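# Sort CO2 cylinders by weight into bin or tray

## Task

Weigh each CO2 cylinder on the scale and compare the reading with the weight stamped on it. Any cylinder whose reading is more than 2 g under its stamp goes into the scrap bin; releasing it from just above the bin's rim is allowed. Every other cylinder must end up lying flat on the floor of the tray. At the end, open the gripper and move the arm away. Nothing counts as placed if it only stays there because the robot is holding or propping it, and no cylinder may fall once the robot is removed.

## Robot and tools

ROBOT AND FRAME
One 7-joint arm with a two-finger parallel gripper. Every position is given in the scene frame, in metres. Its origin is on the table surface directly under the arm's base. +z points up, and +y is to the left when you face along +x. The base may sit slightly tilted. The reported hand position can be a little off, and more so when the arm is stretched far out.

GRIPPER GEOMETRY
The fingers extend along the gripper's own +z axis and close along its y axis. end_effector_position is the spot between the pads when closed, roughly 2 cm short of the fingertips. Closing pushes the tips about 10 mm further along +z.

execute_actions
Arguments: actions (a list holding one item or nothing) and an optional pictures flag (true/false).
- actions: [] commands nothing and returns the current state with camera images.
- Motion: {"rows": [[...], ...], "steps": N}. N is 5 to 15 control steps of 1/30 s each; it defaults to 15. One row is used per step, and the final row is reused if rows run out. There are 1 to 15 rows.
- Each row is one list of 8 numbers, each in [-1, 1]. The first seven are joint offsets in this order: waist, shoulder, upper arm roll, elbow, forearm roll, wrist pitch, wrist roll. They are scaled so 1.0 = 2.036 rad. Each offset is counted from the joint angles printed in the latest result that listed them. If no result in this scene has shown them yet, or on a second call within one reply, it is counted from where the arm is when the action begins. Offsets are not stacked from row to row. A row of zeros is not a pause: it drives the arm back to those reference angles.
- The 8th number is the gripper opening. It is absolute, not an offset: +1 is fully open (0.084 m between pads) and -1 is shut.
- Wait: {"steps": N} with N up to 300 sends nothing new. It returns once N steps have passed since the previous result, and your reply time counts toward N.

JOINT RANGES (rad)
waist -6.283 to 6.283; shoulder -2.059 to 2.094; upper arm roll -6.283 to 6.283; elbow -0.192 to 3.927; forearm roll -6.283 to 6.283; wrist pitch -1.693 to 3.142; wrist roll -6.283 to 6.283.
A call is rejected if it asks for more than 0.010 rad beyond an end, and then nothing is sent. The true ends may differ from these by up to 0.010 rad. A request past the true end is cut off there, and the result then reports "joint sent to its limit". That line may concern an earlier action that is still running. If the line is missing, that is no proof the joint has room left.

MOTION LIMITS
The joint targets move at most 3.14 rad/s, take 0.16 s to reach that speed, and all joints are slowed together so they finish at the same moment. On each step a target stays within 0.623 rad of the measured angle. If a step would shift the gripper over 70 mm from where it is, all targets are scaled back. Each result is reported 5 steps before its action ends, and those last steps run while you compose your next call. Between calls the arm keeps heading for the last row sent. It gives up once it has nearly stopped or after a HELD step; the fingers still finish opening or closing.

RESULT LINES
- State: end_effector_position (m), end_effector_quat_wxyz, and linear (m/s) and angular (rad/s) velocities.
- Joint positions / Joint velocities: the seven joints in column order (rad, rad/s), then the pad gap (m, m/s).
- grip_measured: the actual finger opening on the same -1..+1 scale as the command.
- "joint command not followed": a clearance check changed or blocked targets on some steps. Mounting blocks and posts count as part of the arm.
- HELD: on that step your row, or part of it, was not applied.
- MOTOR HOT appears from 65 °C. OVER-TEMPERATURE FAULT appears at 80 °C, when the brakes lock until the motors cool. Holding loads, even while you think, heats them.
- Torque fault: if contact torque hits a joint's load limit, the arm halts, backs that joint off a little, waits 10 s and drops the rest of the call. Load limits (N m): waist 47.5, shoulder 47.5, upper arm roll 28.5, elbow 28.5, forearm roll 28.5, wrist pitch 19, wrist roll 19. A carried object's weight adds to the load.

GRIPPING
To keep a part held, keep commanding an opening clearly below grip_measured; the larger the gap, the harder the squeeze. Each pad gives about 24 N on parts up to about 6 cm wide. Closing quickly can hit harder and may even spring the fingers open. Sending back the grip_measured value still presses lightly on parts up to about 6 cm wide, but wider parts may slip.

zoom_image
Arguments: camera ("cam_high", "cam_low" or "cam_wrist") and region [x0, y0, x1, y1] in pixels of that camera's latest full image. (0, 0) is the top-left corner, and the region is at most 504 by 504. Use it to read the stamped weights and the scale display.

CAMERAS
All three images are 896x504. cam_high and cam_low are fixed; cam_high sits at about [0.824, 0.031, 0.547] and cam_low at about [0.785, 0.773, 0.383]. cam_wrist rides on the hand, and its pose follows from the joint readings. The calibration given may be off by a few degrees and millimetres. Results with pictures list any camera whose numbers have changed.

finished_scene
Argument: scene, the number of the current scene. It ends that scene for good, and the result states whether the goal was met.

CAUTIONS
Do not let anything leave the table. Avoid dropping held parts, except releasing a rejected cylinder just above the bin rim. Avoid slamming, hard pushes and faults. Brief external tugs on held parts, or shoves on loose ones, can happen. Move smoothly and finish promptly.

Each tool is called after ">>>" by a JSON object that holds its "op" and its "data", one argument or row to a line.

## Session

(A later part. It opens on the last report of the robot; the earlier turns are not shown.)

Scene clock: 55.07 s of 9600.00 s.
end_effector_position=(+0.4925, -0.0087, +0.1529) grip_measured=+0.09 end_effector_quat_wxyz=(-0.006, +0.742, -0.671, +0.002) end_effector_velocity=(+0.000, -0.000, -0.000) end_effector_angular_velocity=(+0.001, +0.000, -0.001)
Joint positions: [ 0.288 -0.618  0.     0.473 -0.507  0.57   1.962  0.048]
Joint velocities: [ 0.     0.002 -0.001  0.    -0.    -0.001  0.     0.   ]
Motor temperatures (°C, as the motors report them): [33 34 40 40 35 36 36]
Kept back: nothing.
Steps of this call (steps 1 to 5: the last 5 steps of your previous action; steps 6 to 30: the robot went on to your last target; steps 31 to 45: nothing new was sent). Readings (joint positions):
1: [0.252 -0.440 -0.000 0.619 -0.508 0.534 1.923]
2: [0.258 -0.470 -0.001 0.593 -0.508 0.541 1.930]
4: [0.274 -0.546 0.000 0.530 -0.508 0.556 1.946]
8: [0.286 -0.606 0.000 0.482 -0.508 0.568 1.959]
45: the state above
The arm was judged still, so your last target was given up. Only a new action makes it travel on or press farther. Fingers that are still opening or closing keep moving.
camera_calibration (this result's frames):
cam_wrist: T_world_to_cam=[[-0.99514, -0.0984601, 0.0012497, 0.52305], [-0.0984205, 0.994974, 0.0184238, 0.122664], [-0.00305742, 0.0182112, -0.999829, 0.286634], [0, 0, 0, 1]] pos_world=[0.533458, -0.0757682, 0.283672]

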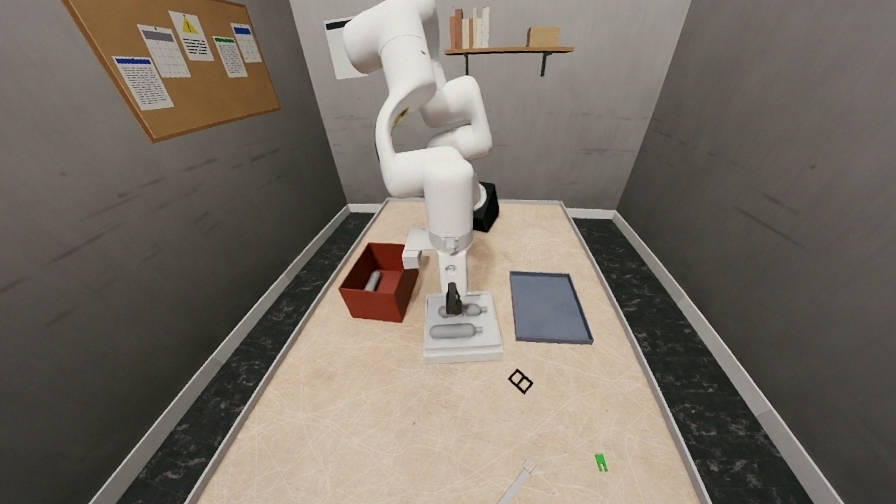

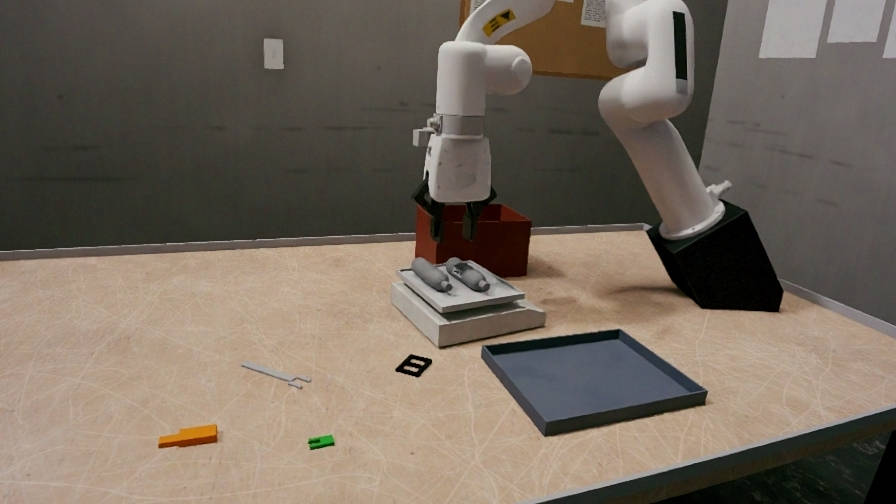

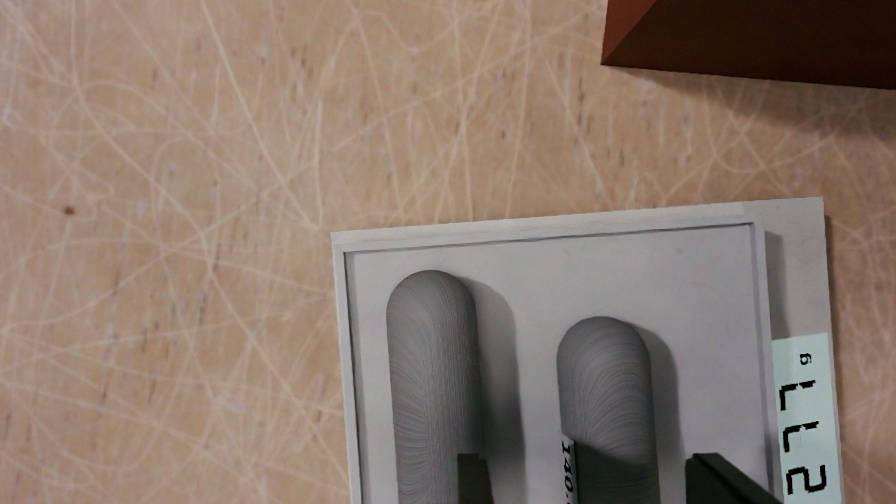

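>>> {"op": "execute_actions", "data": {
  "actions": [
    {"rows":[[-0.012,0.03,0,-0.018,-0.035,-0.045,0.017,0.3],[-0.012,0.03,0,-0.018,-0.035,-0.045,0.017,0.3],[-0.012,0.03,0,-0.018,-0.035,-0.045,0.017,0.3],[-0.012,0.03,0,-0.018,-0.035,-0.045,0.017,0.3],[-0.012,0.03,0,-0.018,-0.035,-0.045,0.017,0.3],[-0.024,0.065,0,-0.02,-0.06,-0.078,0.028,0.3],[-0.024,0.065,0,-0.02,-0.06,-0.078,0.028,0.3],[-0.024,0.065,0,-0.02,-0.06,-0.078,0.028,0.3],[-0.024,0.065,0,-0.02,-0.06,-0.078,0.028,0.3],[-0.0324,0.0923,0,-0.021,-0.081,-0.1046,0.038,0.3]]}
  ]
}}

>>> {"op": "execute_actions", "data": {
  "actions": [
    {"steps":15}
  ],
  "pictures": true
}}

Scene clock: 56.30 s of 9600.00 s.
end_effector_position=(+0.4776, -0.0021, +0.1132) grip_measured=+0.29 end_effector_quat_wxyz=(-0.002, +0.757, -0.653, -0.001) end_effector_velocity=(-0.065, +0.019, -0.132) end_effector_angular_velocity=(+0.017, +0.122, +0.129)
Joint positions: [ 0.248 -0.509 -0.     0.434 -0.611  0.437  2.011  0.056]
Joint velocities: [-0.13   0.396 -0.008 -0.076 -0.28  -0.356  0.127  0.   ]
Motor temperatures (°C, as the motors report them): [33 34 40 40 35 36 36]
Steps of this call (steps 1 to 27: nothing new was sent; steps 28 to 37: the first 10 steps of this action). Readings (joint positions):
28: [0.288 -0.618 0.000 0.472 -0.508 0.570 1.963]
29: [0.287 -0.615 0.000 0.471 -0.512 0.564 1.965]
31: [0.277 -0.592 0.000 0.459 -0.541 0.527 1.979]
35: [0.259 -0.543 0.000 0.437 -0.586 0.469 2.000]
37: the state above

Scene clock: 56.80 s of 9600.00 s.
end_effector_position=(+0.4679, +0.0035, +0.0889) grip_measured=+0.29 end_effector_quat_wxyz=(-0.001, +0.766, -0.643, -0.010) end_effector_velocity=(+0.038, +0.000, +0.020) end_effector_angular_velocity=(+0.015, -0.092, -0.015)
Joint positions: [ 0.222 -0.427 -0.     0.427 -0.672  0.36   2.04   0.056]
Joint velocities: [ 0.    -0.027  0.002  0.045 -0.003 -0.026  0.002  0.   ]
Motor temperatures (°C, as the motors report them): [33 34 40 40 35 36 36]
Kept back: nothing.
Steps of this call (steps 1 to 5: the last 5 steps of your previous action; steps 6 to 15: the robot went on to your last target). Readings (joint positions):
1: [0.243 -0.496 -0.000 0.433 -0.622 0.422 2.016]
2: [0.237 -0.482 -0.000 0.440 -0.636 0.401 2.023]
4: [0.228 -0.459 -0.000 0.450 -0.657 0.370 2.033]
8: [0.225 -0.437 0.002 0.445 -0.669 0.359 2.038]
15: the state above
camera_calibration (this result's frames):
cam_wrist: T_world_to_cam=[[-0.984795, -0.171993, 0.0244437, 0.493134], [-0.171258, 0.984783, 0.0295406, 0.142362], [-0.0291525, 0.0249053, -0.999265, 0.234536], [0, 0, 0, 1]] pos_world=[0.516854, -0.0612215, 0.218104]

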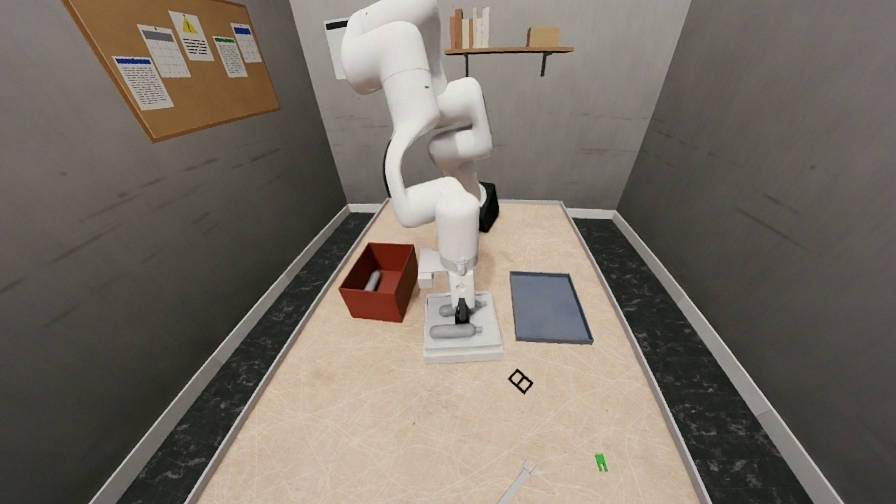

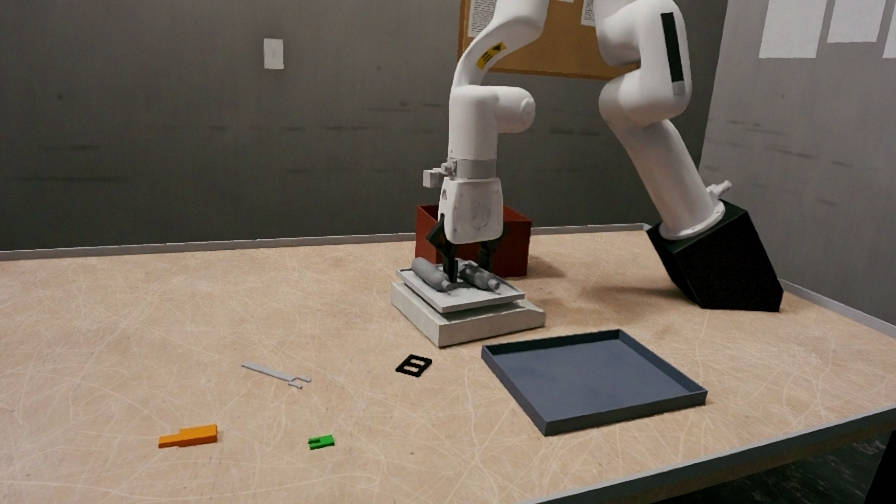

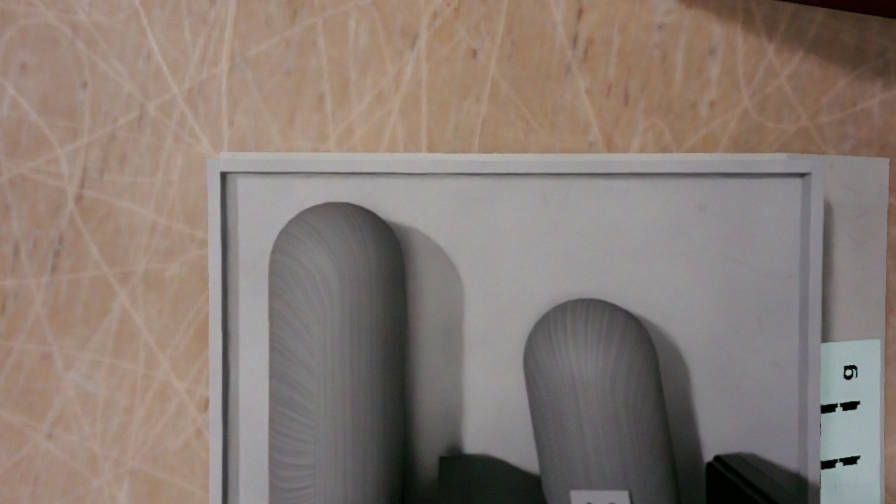

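It had rolled and got bumped, but it's between the fingers. Close and lift.

>>> {"op": "execute_actions", "data": {
  "actions": [
    {"rows":[[0,0,0,0,0,0,0,0.1],[0,0,0,0,0,0,0,-0.1],[0,0,0,0,0,0,0,-0.25],[0,0,0,0,0,0,0,-0.4],[0,0,0,0,0,0,0,-0.6],[0,0,0,0,0,0,0,-0.8]],"steps":12}
  ]
}}

>>> {"op": "execute_actions", "data": {
  "actions": [
    {"rows":[[0.034,-0.113,0,0,0.08,0.105,-0.037,-0.8]]}
  ]
}}

Scene clock: 57.20 s of 9600.00 s.
end_effector_position=(+0.4681, +0.0036, +0.0891) grip_measured=-0.33 end_effector_quat_wxyz=(-0.001, +0.766, -0.643, -0.010) end_effector_velocity=(-0.001, -0.000, -0.000) end_effector_angular_velocity=(-0.001, +0.002, +0.001)
Joint positions: [ 0.222 -0.427 -0.     0.428 -0.672  0.36   2.04   0.03 ]
Joint velocities: [ 0.     0.    -0.001 -0.001 -0.001  0.002 -0.     0.   ]
Motor temperatures (°C, as the motors report them): [33 34 40 39 35 36 36]
Steps of this call (steps 1 to 5: the robot went on to your last target; steps 6 to 12: the first 7 steps of this action). Readings (joint positions):
6: [0.222 -0.429 0.000 0.430 -0.672 0.358 2.040]
7: [0.222 -0.429 -0.000 0.430 -0.672 0.358 2.040]
9: [0.222 -0.427 -0.000 0.428 -0.672 0.359 2.040]
12: the state above

Scene clock: 57.70 s of 9600.00 s.
end_effector_position=(+0.4807, -0.0084, +0.1502) grip_measured=-0.33 end_effector_quat_wxyz=(-0.006, +0.744, -0.668, +0.003) end_effector_velocity=(-0.048, -0.005, +0.023) end_effector_angular_velocity=(+0.002, +0.121, -0.037)
Joint positions: [ 0.286 -0.644 -0.     0.431 -0.522  0.556  1.97   0.03 ]
Joint velocities: [ 0.062 -0.166 -0.004 -0.061  0.151  0.222 -0.073  0.   ]
Motor temperatures (°C, as the motors report them): [33 34 40 39 35 36 36]
Steps of this call (steps 1 to 5: the last 5 steps of your previous action; steps 6 to 15: the first 10 steps of this action, its rows measured from where the robot was after step 5). Readings (joint positions):
5: [0.222 -0.427 -0.000 0.428 -0.672 0.360 2.040]
6: [0.222 -0.427 -0.000 0.428 -0.672 0.360 2.039]
7: [0.224 -0.431 -0.000 0.427 -0.668 0.366 2.038]
9: [0.238 -0.474 -0.001 0.423 -0.634 0.412 2.022]
13: [0.280 -0.621 0.000 0.432 -0.538 0.534 1.978]
15: the state above

>>> {"op": "execute_actions", "data": {
  "actions": [
    {"rows":[[0.15,0.06,0,0.06,-0.08,0.06,-0.13,-0.8],[0.15,0.06,0,0.06,-0.08,0.06,-0.13,-0.8],[0.15,0.06,0,0.06,-0.08,0.06,-0.13,-0.8],[0.15,0.06,0,0.06,-0.08,0.06,-0.13,-0.8],[0.15,0.06,0,0.06,-0.08,0.06,-0.13,-0.8],[0.15,0.06,0,0.06,-0.08,0.06,-0.13,-0.8],[0.15,0.06,0,0.06,-0.08,0.06,-0.13,-0.8],[0.307,0.245,0,0.12,-0.184,0.0835,-0.27,-0.8]]}
  ]
}}

>>> {"op": "execute_actions", "data": {
  "actions": [
    {"steps":28}
  ],
  "pictures": true
}}

Scene clock: 58.23 s of 9600.00 s.
end_effector_position=(+0.4886, +0.0878, +0.1661) grip_measured=-0.33 end_effector_quat_wxyz=(-0.019, +0.912, -0.411, +0.005) end_effector_velocity=(-0.051, +0.373, -0.074) end_effector_angular_velocity=(-0.027, +0.044, +2.249)
Joint positions: [ 0.575 -0.512  0.002  0.548 -0.677  0.662  1.721  0.03 ]
Joint velocities: [ 0.934  0.937 -0.034  0.42  -0.617  0.147 -0.842 -0.   ]
Motor temperatures (°C, as the motors report them): [33 34 40 39 35 36 36]
Steps of this call (steps 1 to 5: the last 5 steps of your previous action; step 6: the robot went on to your last target; steps 7 to 16: the first 10 steps of this action). Readings (joint positions):
7: [0.291 -0.654 -0.000 0.427 -0.510 0.573 1.964]
8: [0.296 -0.653 -0.001 0.429 -0.513 0.575 1.959]
10: [0.341 -0.633 -0.004 0.448 -0.541 0.593 1.918]
14: [0.510 -0.557 0.002 0.520 -0.636 0.648 1.777]
16: the state above

Scene clock: 59.17 s of 9600.00 s.
end_effector_position=(+0.4260, +0.2244, +0.1317) grip_measured=-0.33 end_effector_quat_wxyz=(-0.001, +1.000, +0.001, -0.001) end_effector_velocity=(-0.000, +0.001, -0.000) end_effector_angular_velocity=(+0.001, -0.000, +0.004)
Joint positions: [ 0.911 -0.145 -0.     0.676 -0.896  0.726  1.421  0.03 ]
Joint velocities: [ 0.002  0.004  0.     0.002 -0.001 -0.001 -0.001  0.   ]
Motor temperatures (°C, as the motors report them): [33 34 40 39 35 36 36]
Kept back: nothing.
Steps of this call (steps 1 to 5: the last 5 steps of your previous action; steps 6 to 28: the robot went on to your last target). Readings (joint positions):
1: [0.607 -0.477 0.001 0.561 -0.698 0.667 1.692]
2: [0.640 -0.439 0.000 0.573 -0.720 0.673 1.662]
4: [0.706 -0.366 0.001 0.596 -0.762 0.686 1.604]
8: [0.833 -0.227 0.000 0.645 -0.846 0.711 1.490]
28: the state above
camera_calibration (this result's frames):
cam_wrist: T_world_to_cam=[[0.000234016, -0.999944, 0.0105518, 0.25685], [-0.999904, -0.0000880843, 0.0138284, 0.492504], [-0.0138267, -0.0105541, -0.999849, 0.272023], [0, 0, 0, 1]] pos_world=[0.496158, 0.25975, 0.262461]

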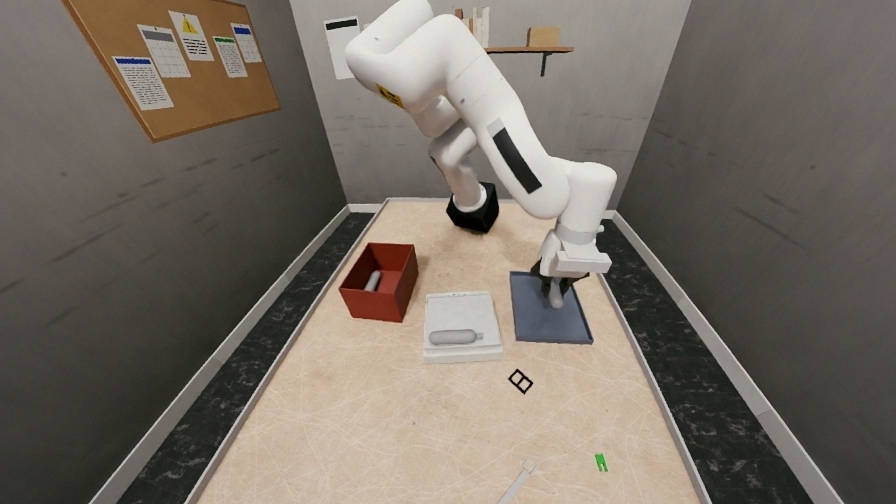

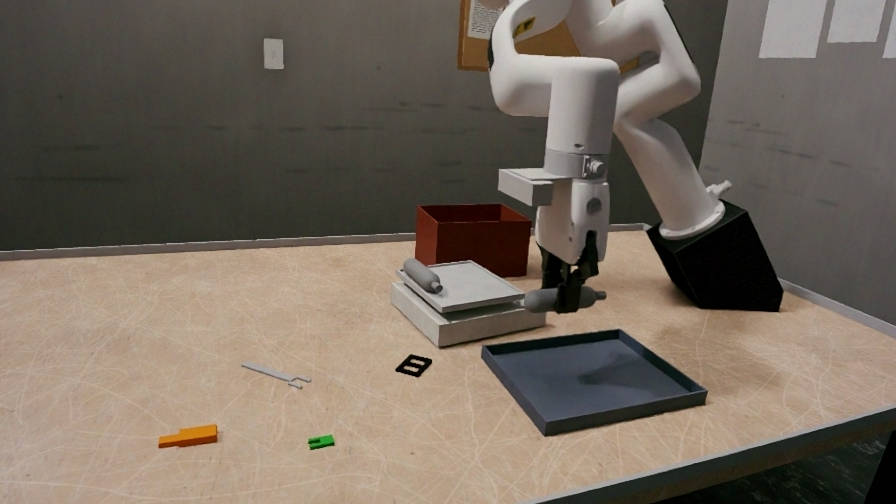

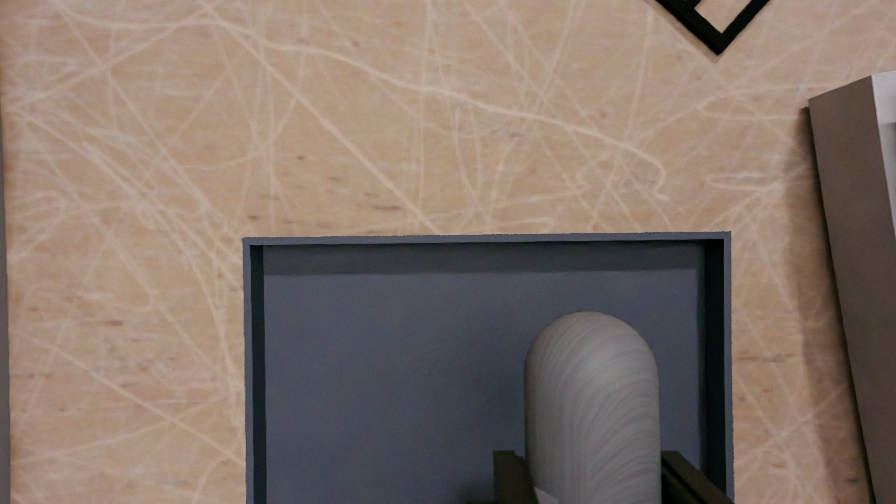

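>>> {"op": "execute_actions", "data": {
  "actions": [
    {"rows":[[-0.025,0.045,0,0.003,-0.045,-0.037,0.037,-0.8],[-0.025,0.045,0,0.003,-0.045,-0.037,0.037,-0.8],[-0.025,0.045,0,0.003,-0.045,-0.037,0.037,-0.8],[-0.025,0.045,0,0.003,-0.045,-0.037,0.037,-0.8],[-0.025,0.045,0,0.003,-0.045,-0.037,0.037,-0.8],[-0.05,0.09,0,0.009,-0.102,-0.07,0.084,-0.8],[-0.05,0.09,0,0.009,-0.102,-0.07,0.084,-0.8],[-0.05,0.09,0,0.009,-0.102,-0.07,0.084,-0.8],[-0.05,0.09,0,0.009,-0.102,-0.07,0.084,-0.8],[-0.05,0.09,0,0.009,-0.102,-0.07,0.084,-0.8],[-0.07,0.127,0,0.016,-0.156,-0.094,0.128,-0.8]]}
  ]
}}

>>> {"op": "execute_actions", "data": {
  "actions": [
    {"steps":22}
  ],
  "pictures": true
}}

Scene clock: 59.70 s of 9600.00 s.
end_effector_position=(+0.4183, +0.2264, +0.0797) grip_measured=-0.33 end_effector_quat_wxyz=(+0.001, +1.000, -0.001, +0.001) end_effector_velocity=(-0.064, -0.027, -0.223) end_effector_angular_velocity=(-0.080, +0.071, +0.002)
Joint positions: [ 0.832 -0.002  0.     0.69  -1.054  0.613  1.55   0.03 ]
Joint velocities: [-0.307  0.58  -0.028  0.048 -0.646 -0.367  0.52  -0.   ]
Motor temperatures (°C, as the motors report them): [33 34 40 39 35 36 36]
Steps of this call (steps 1 to 6: the robot went on to your last target; steps 7 to 16: the first 10 steps of this action). Readings (joint positions):
7: [0.911 -0.145 -0.000 0.676 -0.897 0.725 1.421]
8: [0.908 -0.141 0.000 0.677 -0.902 0.720 1.426]
10: [0.889 -0.106 0.002 0.682 -0.939 0.689 1.456]
14: [0.855 -0.045 -0.001 0.682 -1.001 0.645 1.507]
16: the state above

Scene clock: 60.43 s of 9600.00 s.
end_effector_position=(+0.4070, +0.2247, +0.0383) grip_measured=-0.33 end_effector_quat_wxyz=(-0.000, +1.000, -0.001, -0.000) end_effector_velocity=(-0.002, -0.001, -0.002) end_effector_angular_velocity=(-0.003, +0.003, +0.001)
Joint positions: [ 0.769  0.113 -0.     0.708 -1.214  0.534  1.681  0.03 ]
Joint velocities: [-0.001  0.003 -0.002 -0.002 -0.001 -0.     0.     0.   ]
Motor temperatures (°C, as the motors report them): [33 34 41 39 35 36 36]
Kept back: nothing.
Steps of this call (steps 1 to 5: the last 5 steps of your previous action; steps 6 to 22: the robot went on to your last target). Readings (joint positions):
1: [0.823 0.014 -0.001 0.690 -1.072 0.603 1.565]
2: [0.816 0.027 -0.001 0.691 -1.088 0.594 1.579]
4: [0.797 0.061 0.000 0.700 -1.140 0.568 1.621]
8: [0.773 0.106 -0.001 0.705 -1.200 0.542 1.669]
22: the state above
camera_calibration (this result's frames):
cam_wrist: T_world_to_cam=[[-0.00439257, -0.999914, 0.0123174, 0.259911], [-0.999905, 0.00455309, 0.0130351, 0.473786], [-0.0130901, -0.0122589, -0.999839, 0.17849], [0, 0, 0, 1]] pos_world=[0.477219, 0.259919, 0.169084]

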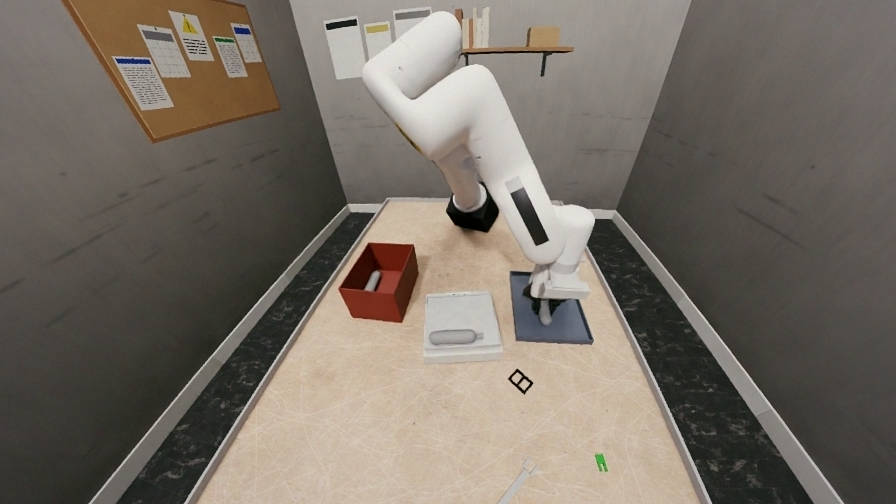

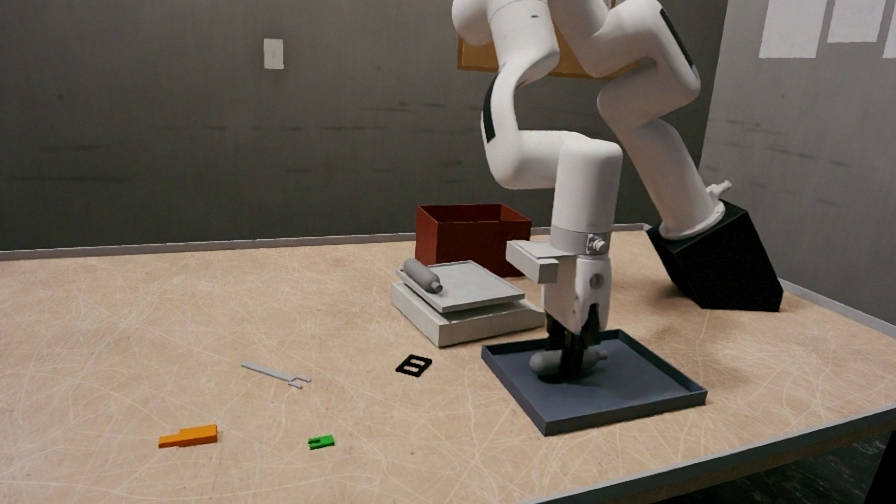

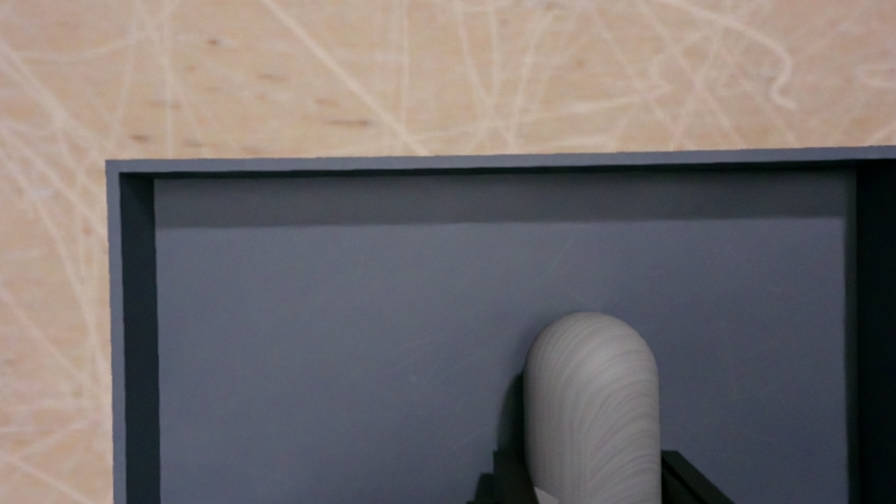

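>>> {"op": "execute_actions", "data": {
  "actions": [
    {"rows":[[-0.0047,0.0095,0,0.002,-0.014,-0.0055,0.011,-0.8]],"steps":15}
  ]
}}

>>> {"op": "execute_actions", "data": {
  "actions": [
    {"rows":[[0,0,0,0,0,0,0,-0.3],[0,0,0,0,0,0,0,-0.2],[0,0,0,0,0,0,0,-0.1],[0,0,0,0,0,0,0,0.0],[0,0,0,0,0,0,0,0.15],[0,0,0,0,0,0,0,0.3]],"steps":12}
  ]
}}

>>> {"op": "execute_actions", "data": {
  "actions": [
    {"rows":[[0.09,-0.17,0,-0.02,0.2,0.13,-0.16,0.3]]}
  ]
}}

>>> {"op": "execute_actions", "data": {
  "actions": [
    {"steps":10}
  ]
}}

Scene clock: 61.03 s of 9600.00 s.
end_effector_position=(+0.4047, +0.2244, +0.0319) grip_measured=-0.33 end_effector_quat_wxyz=(-0.001, +1.000, -0.001, -0.001) end_effector_velocity=(+0.005, +0.004, +0.002) end_effector_angular_velocity=(+0.011, -0.010, -0.003)
Joint positions: [ 0.759  0.132 -0.     0.712 -1.241  0.523  1.703  0.03 ]
Joint velocities: [-0.002  0.001  0.003  0.009 -0.009 -0.006  0.007  0.   ]
Motor temperatures (°C, as the motors report them): [33 34 41 39 35 36 36]
Steps of this call (steps 1 to 8: the robot went on to your last target; steps 9 to 18: the first 10 steps of this action). Readings (joint positions):
9: [0.768 0.113 -0.000 0.708 -1.214 0.534 1.682]
10: [0.767 0.116 0.000 0.709 -1.219 0.532 1.686]
12: [0.763 0.125 0.000 0.711 -1.232 0.527 1.696]
16: [0.760 0.132 -0.000 0.712 -1.240 0.524 1.702]
18: the state above

Scene clock: 61.43 s of 9600.00 s.
end_effector_position=(+0.4049, +0.2246, +0.0320) grip_measured=+0.28 end_effector_quat_wxyz=(-0.001, +1.000, -0.001, -0.000) end_effector_velocity=(+0.001, -0.001, -0.001) end_effector_angular_velocity=(-0.002, +0.000, -0.003)
Joint positions: [ 0.759  0.132  0.     0.713 -1.242  0.523  1.703  0.056]
Joint velocities: [-0.001 -0.    -0.002  0.     0.     0.    -0.     0.022]
Motor temperatures (°C, as the motors report them): [33 34 41 39 35 36 36]
Steps of this call (steps 1 to 5: the last 5 steps of your previous action; steps 6 to 12: the first 7 steps of this action, its rows measured from where the robot was after step 5). Readings (joint positions):
5: [0.759 0.132 -0.000 0.712 -1.242 0.523 1.703]
6: [0.759 0.132 -0.000 0.712 -1.242 0.523 1.703]
7: [0.759 0.132 -0.000 0.712 -1.242 0.523 1.703]
9: [0.759 0.132 0.000 0.713 -1.242 0.523 1.703]
12: the state above

Scene clock: 61.93 s of 9600.00 s.
end_effector_position=(+0.4325, +0.2224, +0.1296) grip_measured=+0.29 end_effector_quat_wxyz=(+0.003, +1.000, -0.007, +0.009) end_effector_velocity=(+0.012, -0.014, +0.364) end_effector_angular_velocity=(+0.148, +0.122, +0.003)
Joint positions: [ 0.902 -0.138  0.001  0.683 -0.927  0.727  1.452  0.056]
Joint velocities: [ 0.515 -1.001  0.013 -0.109  1.115  0.712 -0.884  0.   ]
Motor temperatures (°C, as the motors report them): [33 34 41 39 35 36 36]
Steps of this call (steps 1 to 5: the last 5 steps of your previous action; steps 6 to 15: the first 10 steps of this action, its rows measured from where the robot was after step 5). Readings (joint positions):
5: [0.759 0.132 -0.000 0.712 -1.242 0.523 1.703]
6: [0.759 0.132 -0.000 0.712 -1.242 0.523 1.703]
7: [0.762 0.128 -0.000 0.711 -1.236 0.527 1.699]
9: [0.782 0.092 -0.002 0.703 -1.189 0.559 1.660]
13: [0.863 -0.063 0.001 0.692 -1.013 0.671 1.520]
15: the state above

Scene clock: 62.27 s of 9600.00 s.
end_effector_position=(+0.4280, +0.2183, +0.1538) grip_measured=+0.29 end_effector_quat_wxyz=(+0.001, +1.000, -0.004, -0.003) end_effector_velocity=(+0.004, +0.004, +0.011) end_effector_angular_velocity=(+0.016, -0.005, -0.001)
Joint positions: [ 0.941 -0.211 -0.001  0.671 -0.837  0.787  1.379  0.056]
Joint velocities: [ 0.01  -0.019  0.004  0.008  0.02   0.009 -0.016  0.   ]
Motor temperatures (°C, as the motors report them): [33 34 41 39 35 36 36]
Kept back: nothing.
Steps of this call (steps 1 to 5: the last 5 steps of your previous action; steps 6 to 10: the robot went on to your last target). Readings (joint positions):
1: [0.916 -0.167 0.002 0.681 -0.896 0.747 1.427]
2: [0.926 -0.186 0.002 0.679 -0.875 0.760 1.410]
4: [0.935 -0.202 0.001 0.675 -0.853 0.775 1.392]
8: [0.940 -0.209 -0.001 0.670 -0.839 0.786 1.381]
10: the state above

To pose above A (.27,-.48,.645,-.46,.60,1.89): deltas -.671,-.269,0,-.026,.377,-.187,.511.

>>> {"op": "execute_actions", "data": {
  "actions": [
    {"rows":[[-0.15,-0.12,0,0,0.11,-0.02,0.12,1],[-0.15,-0.12,0,0,0.11,-0.02,0.12,1],[-0.15,-0.12,0,0,0.11,-0.02,0.12,1],[-0.15,-0.12,0,0,0.11,-0.02,0.12,1],[-0.15,-0.12,0,0,0.11,-0.02,0.12,1],[-0.15,-0.12,0,0,0.11,-0.02,0.12,1],[-0.15,-0.12,0,0,0.11,-0.02,0.12,1],[-0.3296,-0.132,0,-0.013,0.185,-0.092,0.251,1]]}
  ]
}}

>>> {"op": "execute_actions", "data": {
  "actions": [
    {"steps":28}
  ],
  "pictures": true
}}

Scene clock: 62.80 s of 9600.00 s.
end_effector_position=(+0.4982, +0.1318, +0.1717) grip_measured=+1.00 end_effector_quat_wxyz=(-0.014, +0.952, -0.306, -0.010) end_effector_velocity=(+0.203, -0.381, -0.069) end_effector_angular_velocity=(-0.005, +0.133, -2.441)
Joint positions: [ 0.689 -0.39  -0.001  0.672 -0.666  0.745  1.578  0.084]
Joint velocities: [-1.215 -0.307  0.002 -0.026  0.583 -0.419  0.899 -0.   ]
Motor temperatures (°C, as the motors report them): [33 34 41 39 35 36 36]
Steps of this call (steps 1 to 6: the robot went on to your last target; steps 7 to 16: the first 10 steps of this action). Readings (joint positions):
7: [0.942 -0.214 -0.000 0.672 -0.835 0.788 1.378]
8: [0.937 -0.217 0.001 0.671 -0.831 0.787 1.383]
10: [0.895 -0.249 0.005 0.668 -0.798 0.780 1.419]
14: [0.763 -0.354 -0.002 0.673 -0.706 0.763 1.521]
16: the state above

Scene clock: 63.73 s of 9600.00 s.
end_effector_position=(+0.5414, -0.0141, +0.1512) grip_measured=+1.00 end_effector_quat_wxyz=(-0.004, +0.745, -0.667, -0.002) end_effector_velocity=(+0.001, -0.001, +0.000) end_effector_angular_velocity=(-0.001, -0.002, -0.003)
Joint positions: [ 0.271 -0.48  -0.     0.644 -0.46   0.6    1.89   0.084]
Joint velocities: [-0.002 -0.    -0.     0.001  0.001 -0.001 -0.     0.   ]
Motor temperatures (°C, as the motors report them): [33 34 41 39 35 36 36]
Kept back: nothing.
Steps of this call (steps 1 to 5: the last 5 steps of your previous action; steps 6 to 28: the robot went on to your last target). Readings (joint positions):
1: [0.648 -0.398 -0.001 0.670 -0.646 0.730 1.608]
2: [0.607 -0.405 -0.002 0.666 -0.626 0.716 1.638]
4: [0.526 -0.421 -0.002 0.659 -0.586 0.689 1.699]
8: [0.368 -0.457 -0.002 0.650 -0.509 0.634 1.816]
28: the state above
camera_calibration (this result's frames):
cam_wrist: T_world_to_cam=[[-0.994077, -0.108243, 0.00972556, 0.569149], [-0.108017, 0.993921, 0.0212809, 0.137649], [-0.0119699, 0.0201043, -0.999726, 0.290032], [0, 0, 0, 1]] pos_world=[0.584118, -0.0810374, 0.281488]

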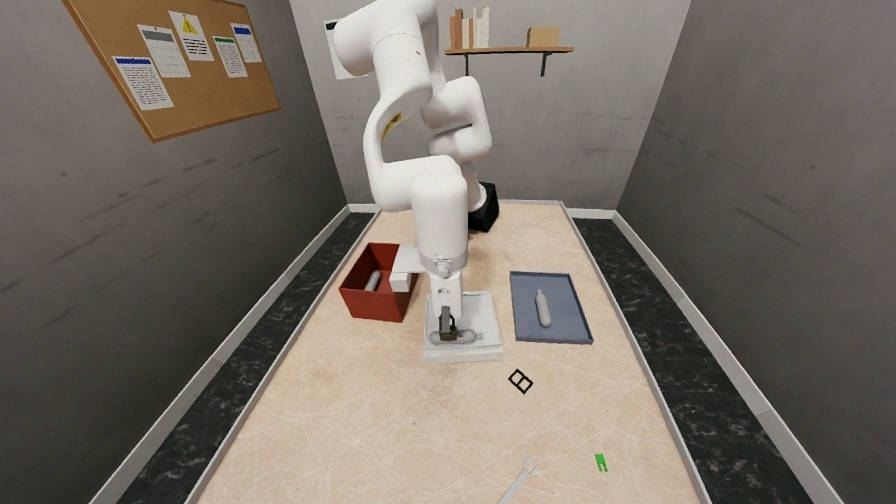

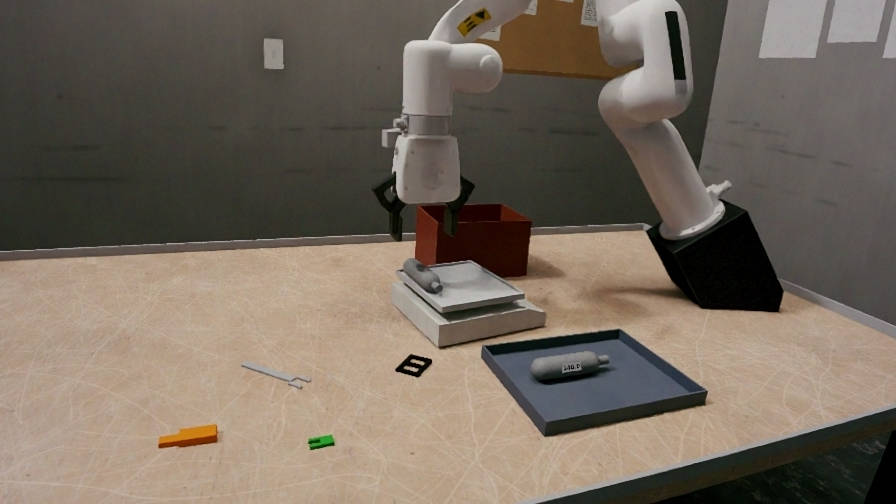

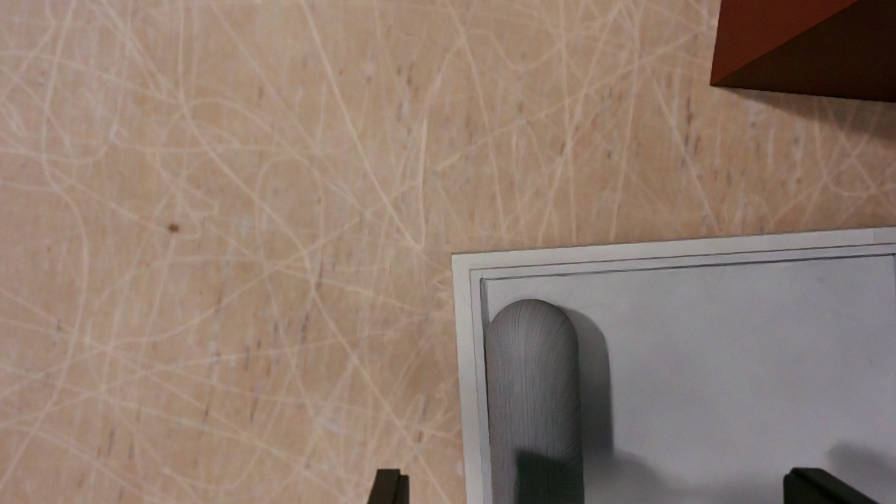

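>>> {"op": "execute_actions", "data": {
  "actions": [
    {"rows":[[-0.014,0.04,0,0.001,-0.03,-0.038,0.015,1],[-0.014,0.04,0,0.001,-0.03,-0.038,0.015,1],[-0.014,0.04,0,0.001,-0.03,-0.038,0.015,1],[-0.014,0.04,0,0.001,-0.03,-0.038,0.015,1],[-0.014,0.04,0,0.001,-0.03,-0.038,0.015,1],[-0.0275,0.081,0,0.003,-0.06,-0.076,0.031,1]]}
  ]
}}

>>> {"op": "execute_actions", "data": {
  "actions": [
    {"steps":15}
  ]
}}

>>> {"op": "execute_actions", "data": {
  "actions": [
    {"rows":[[0,0,0,0,0,0,0,0.8],[0,0,0,0,0,0,0,0.6],[0,0,0,0,0,0,0,0.4],[0,0,0,0,0,0,0,0.2],[0,0,0,0,0,0,0,0.05],[0,0,0,0,0,0,0,-0.1],[0,0,0,0,0,0,0,-0.25],[0,0,0,0,0,0,0,-0.4],[0,0,0,0,0,0,0,-0.6],[0,0,0,0,0,0,0,-0.8]]}
  ]
}}

>>> {"op": "execute_actions", "data": {
  "actions": [
    {"steps":8}
  ],
  "pictures": true
}}

Scene clock: 64.43 s of 9600.00 s.
end_effector_position=(+0.5419, -0.0140, +0.1062) grip_measured=+1.00 end_effector_quat_wxyz=(+0.002, +0.755, -0.656, +0.003) end_effector_velocity=(-0.063, +0.005, -0.180) end_effector_angular_velocity=(-0.029, +0.154, +0.101)
Joint positions: [ 0.225 -0.345 -0.     0.65  -0.56   0.474  1.941  0.084]
Joint velocities: [-0.142  0.471 -0.015 -0.037 -0.294 -0.35   0.154 -0.   ]
Motor temperatures (°C, as the motors report them): [33 34 41 39 35 36 36]
Steps of this call (steps 1 to 11: the robot went on to your last target; steps 12 to 21: the first 10 steps of this action). Readings (joint positions):
12: [0.270 -0.479 -0.001 0.644 -0.461 0.599 1.890]
13: [0.268 -0.475 -0.000 0.645 -0.465 0.594 1.893]
15: [0.257 -0.442 0.000 0.648 -0.490 0.560 1.905]
19: [0.238 -0.385 -0.000 0.647 -0.531 0.510 1.926]
21: the state above

Scene clock: 64.93 s of 9600.00 s.
end_effector_position=(+0.5411, -0.0132, +0.0962) grip_measured=+1.00 end_effector_quat_wxyz=(+0.002, +0.757, -0.654, +0.003) end_effector_velocity=(-0.001, -0.001, -0.001) end_effector_angular_velocity=(-0.001, +0.003, -0.000)
Joint positions: [ 0.215 -0.315 -0.     0.65  -0.582  0.445  1.953  0.084]
Joint velocities: [-0.001  0.001 -0.    -0.    -0.001  0.001  0.     0.   ]
Motor temperatures (°C, as the motors report them): [33 34 41 39 35 36 36]
Kept back: nothing.
Steps of this call (steps 1 to 5: the last 5 steps of your previous action; steps 6 to 15: the robot went on to your last target). Readings (joint positions):
1: [0.221 -0.332 -0.001 0.648 -0.568 0.465 1.945]
2: [0.219 -0.325 -0.001 0.647 -0.573 0.458 1.948]
4: [0.216 -0.319 -0.001 0.649 -0.578 0.451 1.951]
8: [0.215 -0.317 -0.000 0.651 -0.582 0.446 1.953]
15: the state above

Scene clock: 65.27 s of 9600.00 s.
end_effector_position=(+0.5412, -0.0132, +0.0963) grip_measured=-0.33 end_effector_quat_wxyz=(+0.002, +0.757, -0.654, +0.004) end_effector_velocity=(+0.000, -0.000, +0.000) end_effector_angular_velocity=(-0.000, -0.000, -0.001)
Joint positions: [ 0.215 -0.315 -0.     0.651 -0.582  0.445  1.953  0.03 ]
Joint velocities: [-0.    -0.     0.     0.001  0.     0.001  0.    -0.   ]
Motor temperatures (°C, as the motors report them): [33 34 41 39 35 36 36]
Steps of this call (steps 1 to 10: the first 10 steps of this action). Readings (joint positions):
1: [0.215 -0.315 -0.000 0.650 -0.582 0.445 1.953]
2: [0.215 -0.315 -0.000 0.650 -0.582 0.445 1.953]
4: [0.215 -0.315 -0.000 0.650 -0.582 0.445 1.953]
8: [0.215 -0.315 -0.000 0.651 -0.582 0.445 1.953]
10: the state above

Scene clock: 65.53 s of 9600.00 s.
end_effector_position=(+0.5412, -0.0132, +0.0963) grip_measured=-0.33 end_effector_quat_wxyz=(+0.002, +0.757, -0.654, +0.004) end_effector_velocity=(-0.000, -0.000, -0.000) end_effector_angular_velocity=(-0.001, +0.001, -0.001)
Joint positions: [ 0.215 -0.315 -0.     0.651 -0.582  0.445  1.953  0.03 ]
Joint velocities: [-0.     0.    -0.001 -0.    -0.001  0.001  0.001 -0.   ]
Motor temperatures (°C, as the motors report them): [33 34 41 39 35 36 36]
Kept back: nothing.
Steps of this call (steps 1 to 5: the last 5 steps of your previous action; steps 6 to 8: the robot went on to your last target). Readings (joint positions):
1: [0.215 -0.315 -0.000 0.651 -0.582 0.445 1.953]
2: [0.215 -0.315 -0.000 0.651 -0.582 0.445 1.953]
4: [0.215 -0.315 -0.000 0.651 -0.582 0.445 1.953]
8: the state above
camera_calibration (this result's frames):
cam_wrist: T_world_to_cam=[[-0.989498, -0.144153, 0.0106742, 0.566546], [-0.144107, 0.98955, 0.00496374, 0.158927], [-0.0112782, 0.00337339, -0.999931, 0.23451], [0, 0, 0, 1]] pos_world=[0.586143, -0.0763876, 0.227657]

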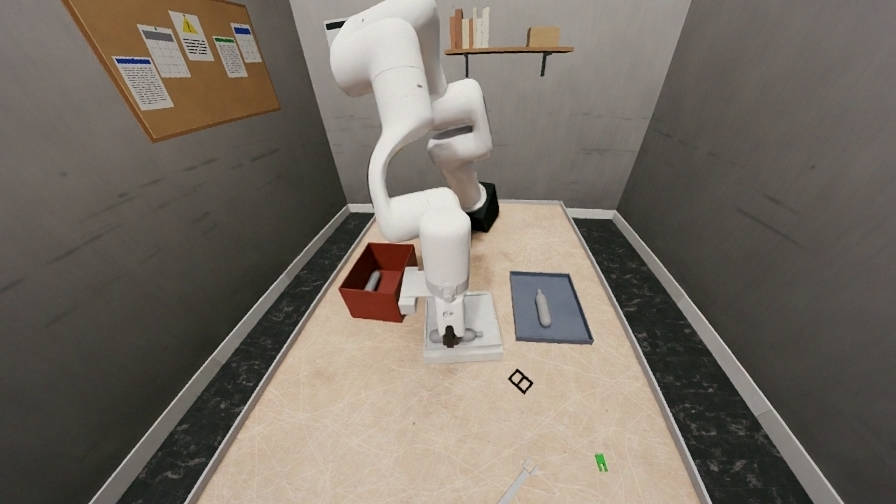

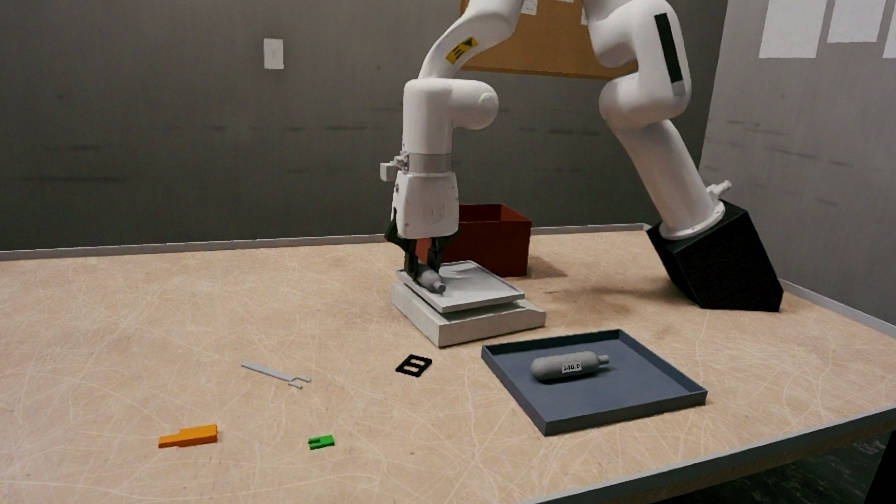

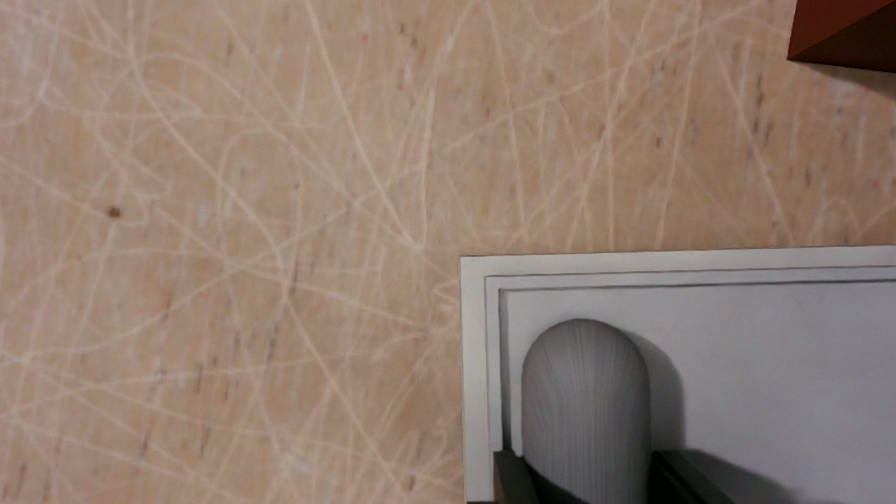

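>>> {"op": "execute_actions", "data": {
  "actions": [
    {"rows":[[0.02,-0.06,0,0,0.045,0.057,-0.02,-1],[0.02,-0.06,0,0,0.045,0.057,-0.02,-1],[0.02,-0.06,0,0,0.045,0.057,-0.02,-1],[0.02,-0.06,0,0,0.045,0.057,-0.02,-1],[0.02,-0.06,0,0,0.045,0.057,-0.02,-1],[0.02,-0.06,0,0,0.045,0.057,-0.02,-1],[0.044,-0.2186,0,-0.079,0.065,0.125,0,-1]]}
  ]
}}

>>> {"op": "execute_actions", "data": {
  "actions": [
    {"steps":18}
  ]
}}

Scene clock: 66.00 s of 9600.00 s.
end_effector_position=(+0.5378, -0.0169, +0.1468) grip_measured=-0.33 end_effector_quat_wxyz=(-0.003, +0.740, -0.672, +0.004) end_effector_velocity=(-0.212, -0.037, +0.216) end_effector_angular_velocity=(-0.036, +0.044, -0.294)
Joint positions: [ 0.261 -0.481 -0.     0.625 -0.49   0.577  1.925  0.03 ]
Joint velocities: [ 0.193 -1.173 -0.008 -0.662  0.191  0.587  0.149 -0.   ]
Motor temperatures (°C, as the motors report them): [33 34 41 39 35 36 36]
Steps of this call (steps 1 to 4: the robot went on to your last target; steps 5 to 14: the first 10 steps of this action). Readings (joint positions):
5: [0.215 -0.315 -0.000 0.651 -0.582 0.445 1.953]
6: [0.216 -0.319 -0.001 0.650 -0.578 0.451 1.951]
8: [0.230 -0.358 -0.001 0.646 -0.547 0.492 1.937]
12: [0.252 -0.432 0.000 0.652 -0.501 0.548 1.919]
14: the state above

Scene clock: 66.60 s of 9600.00 s.
end_effector_position=(+0.4977, -0.0251, +0.1969) grip_measured=-0.33 end_effector_quat_wxyz=(-0.012, +0.718, -0.695, +0.013) end_effector_velocity=(+0.001, +0.000, +0.003) end_effector_angular_velocity=(+0.001, -0.008, -0.001)
Joint positions: [ 0.304 -0.759 -0.     0.49  -0.45   0.699  1.953  0.03 ]
Joint velocities: [ 0.001 -0.008  0.002 -0.     0.     0.001  0.001 -0.   ]
Motor temperatures (°C, as the motors report them): [33 34 41 39 35 36 36]
Kept back: nothing.
Steps of this call (steps 1 to 5: the last 5 steps of your previous action; steps 6 to 18: the robot went on to your last target). Readings (joint positions):
1: [0.269 -0.528 -0.001 0.599 -0.482 0.599 1.931]
2: [0.277 -0.584 -0.000 0.572 -0.475 0.623 1.936]
4: [0.292 -0.683 0.000 0.529 -0.462 0.663 1.945]
8: [0.302 -0.747 -0.000 0.497 -0.453 0.692 1.952]
18: the state above


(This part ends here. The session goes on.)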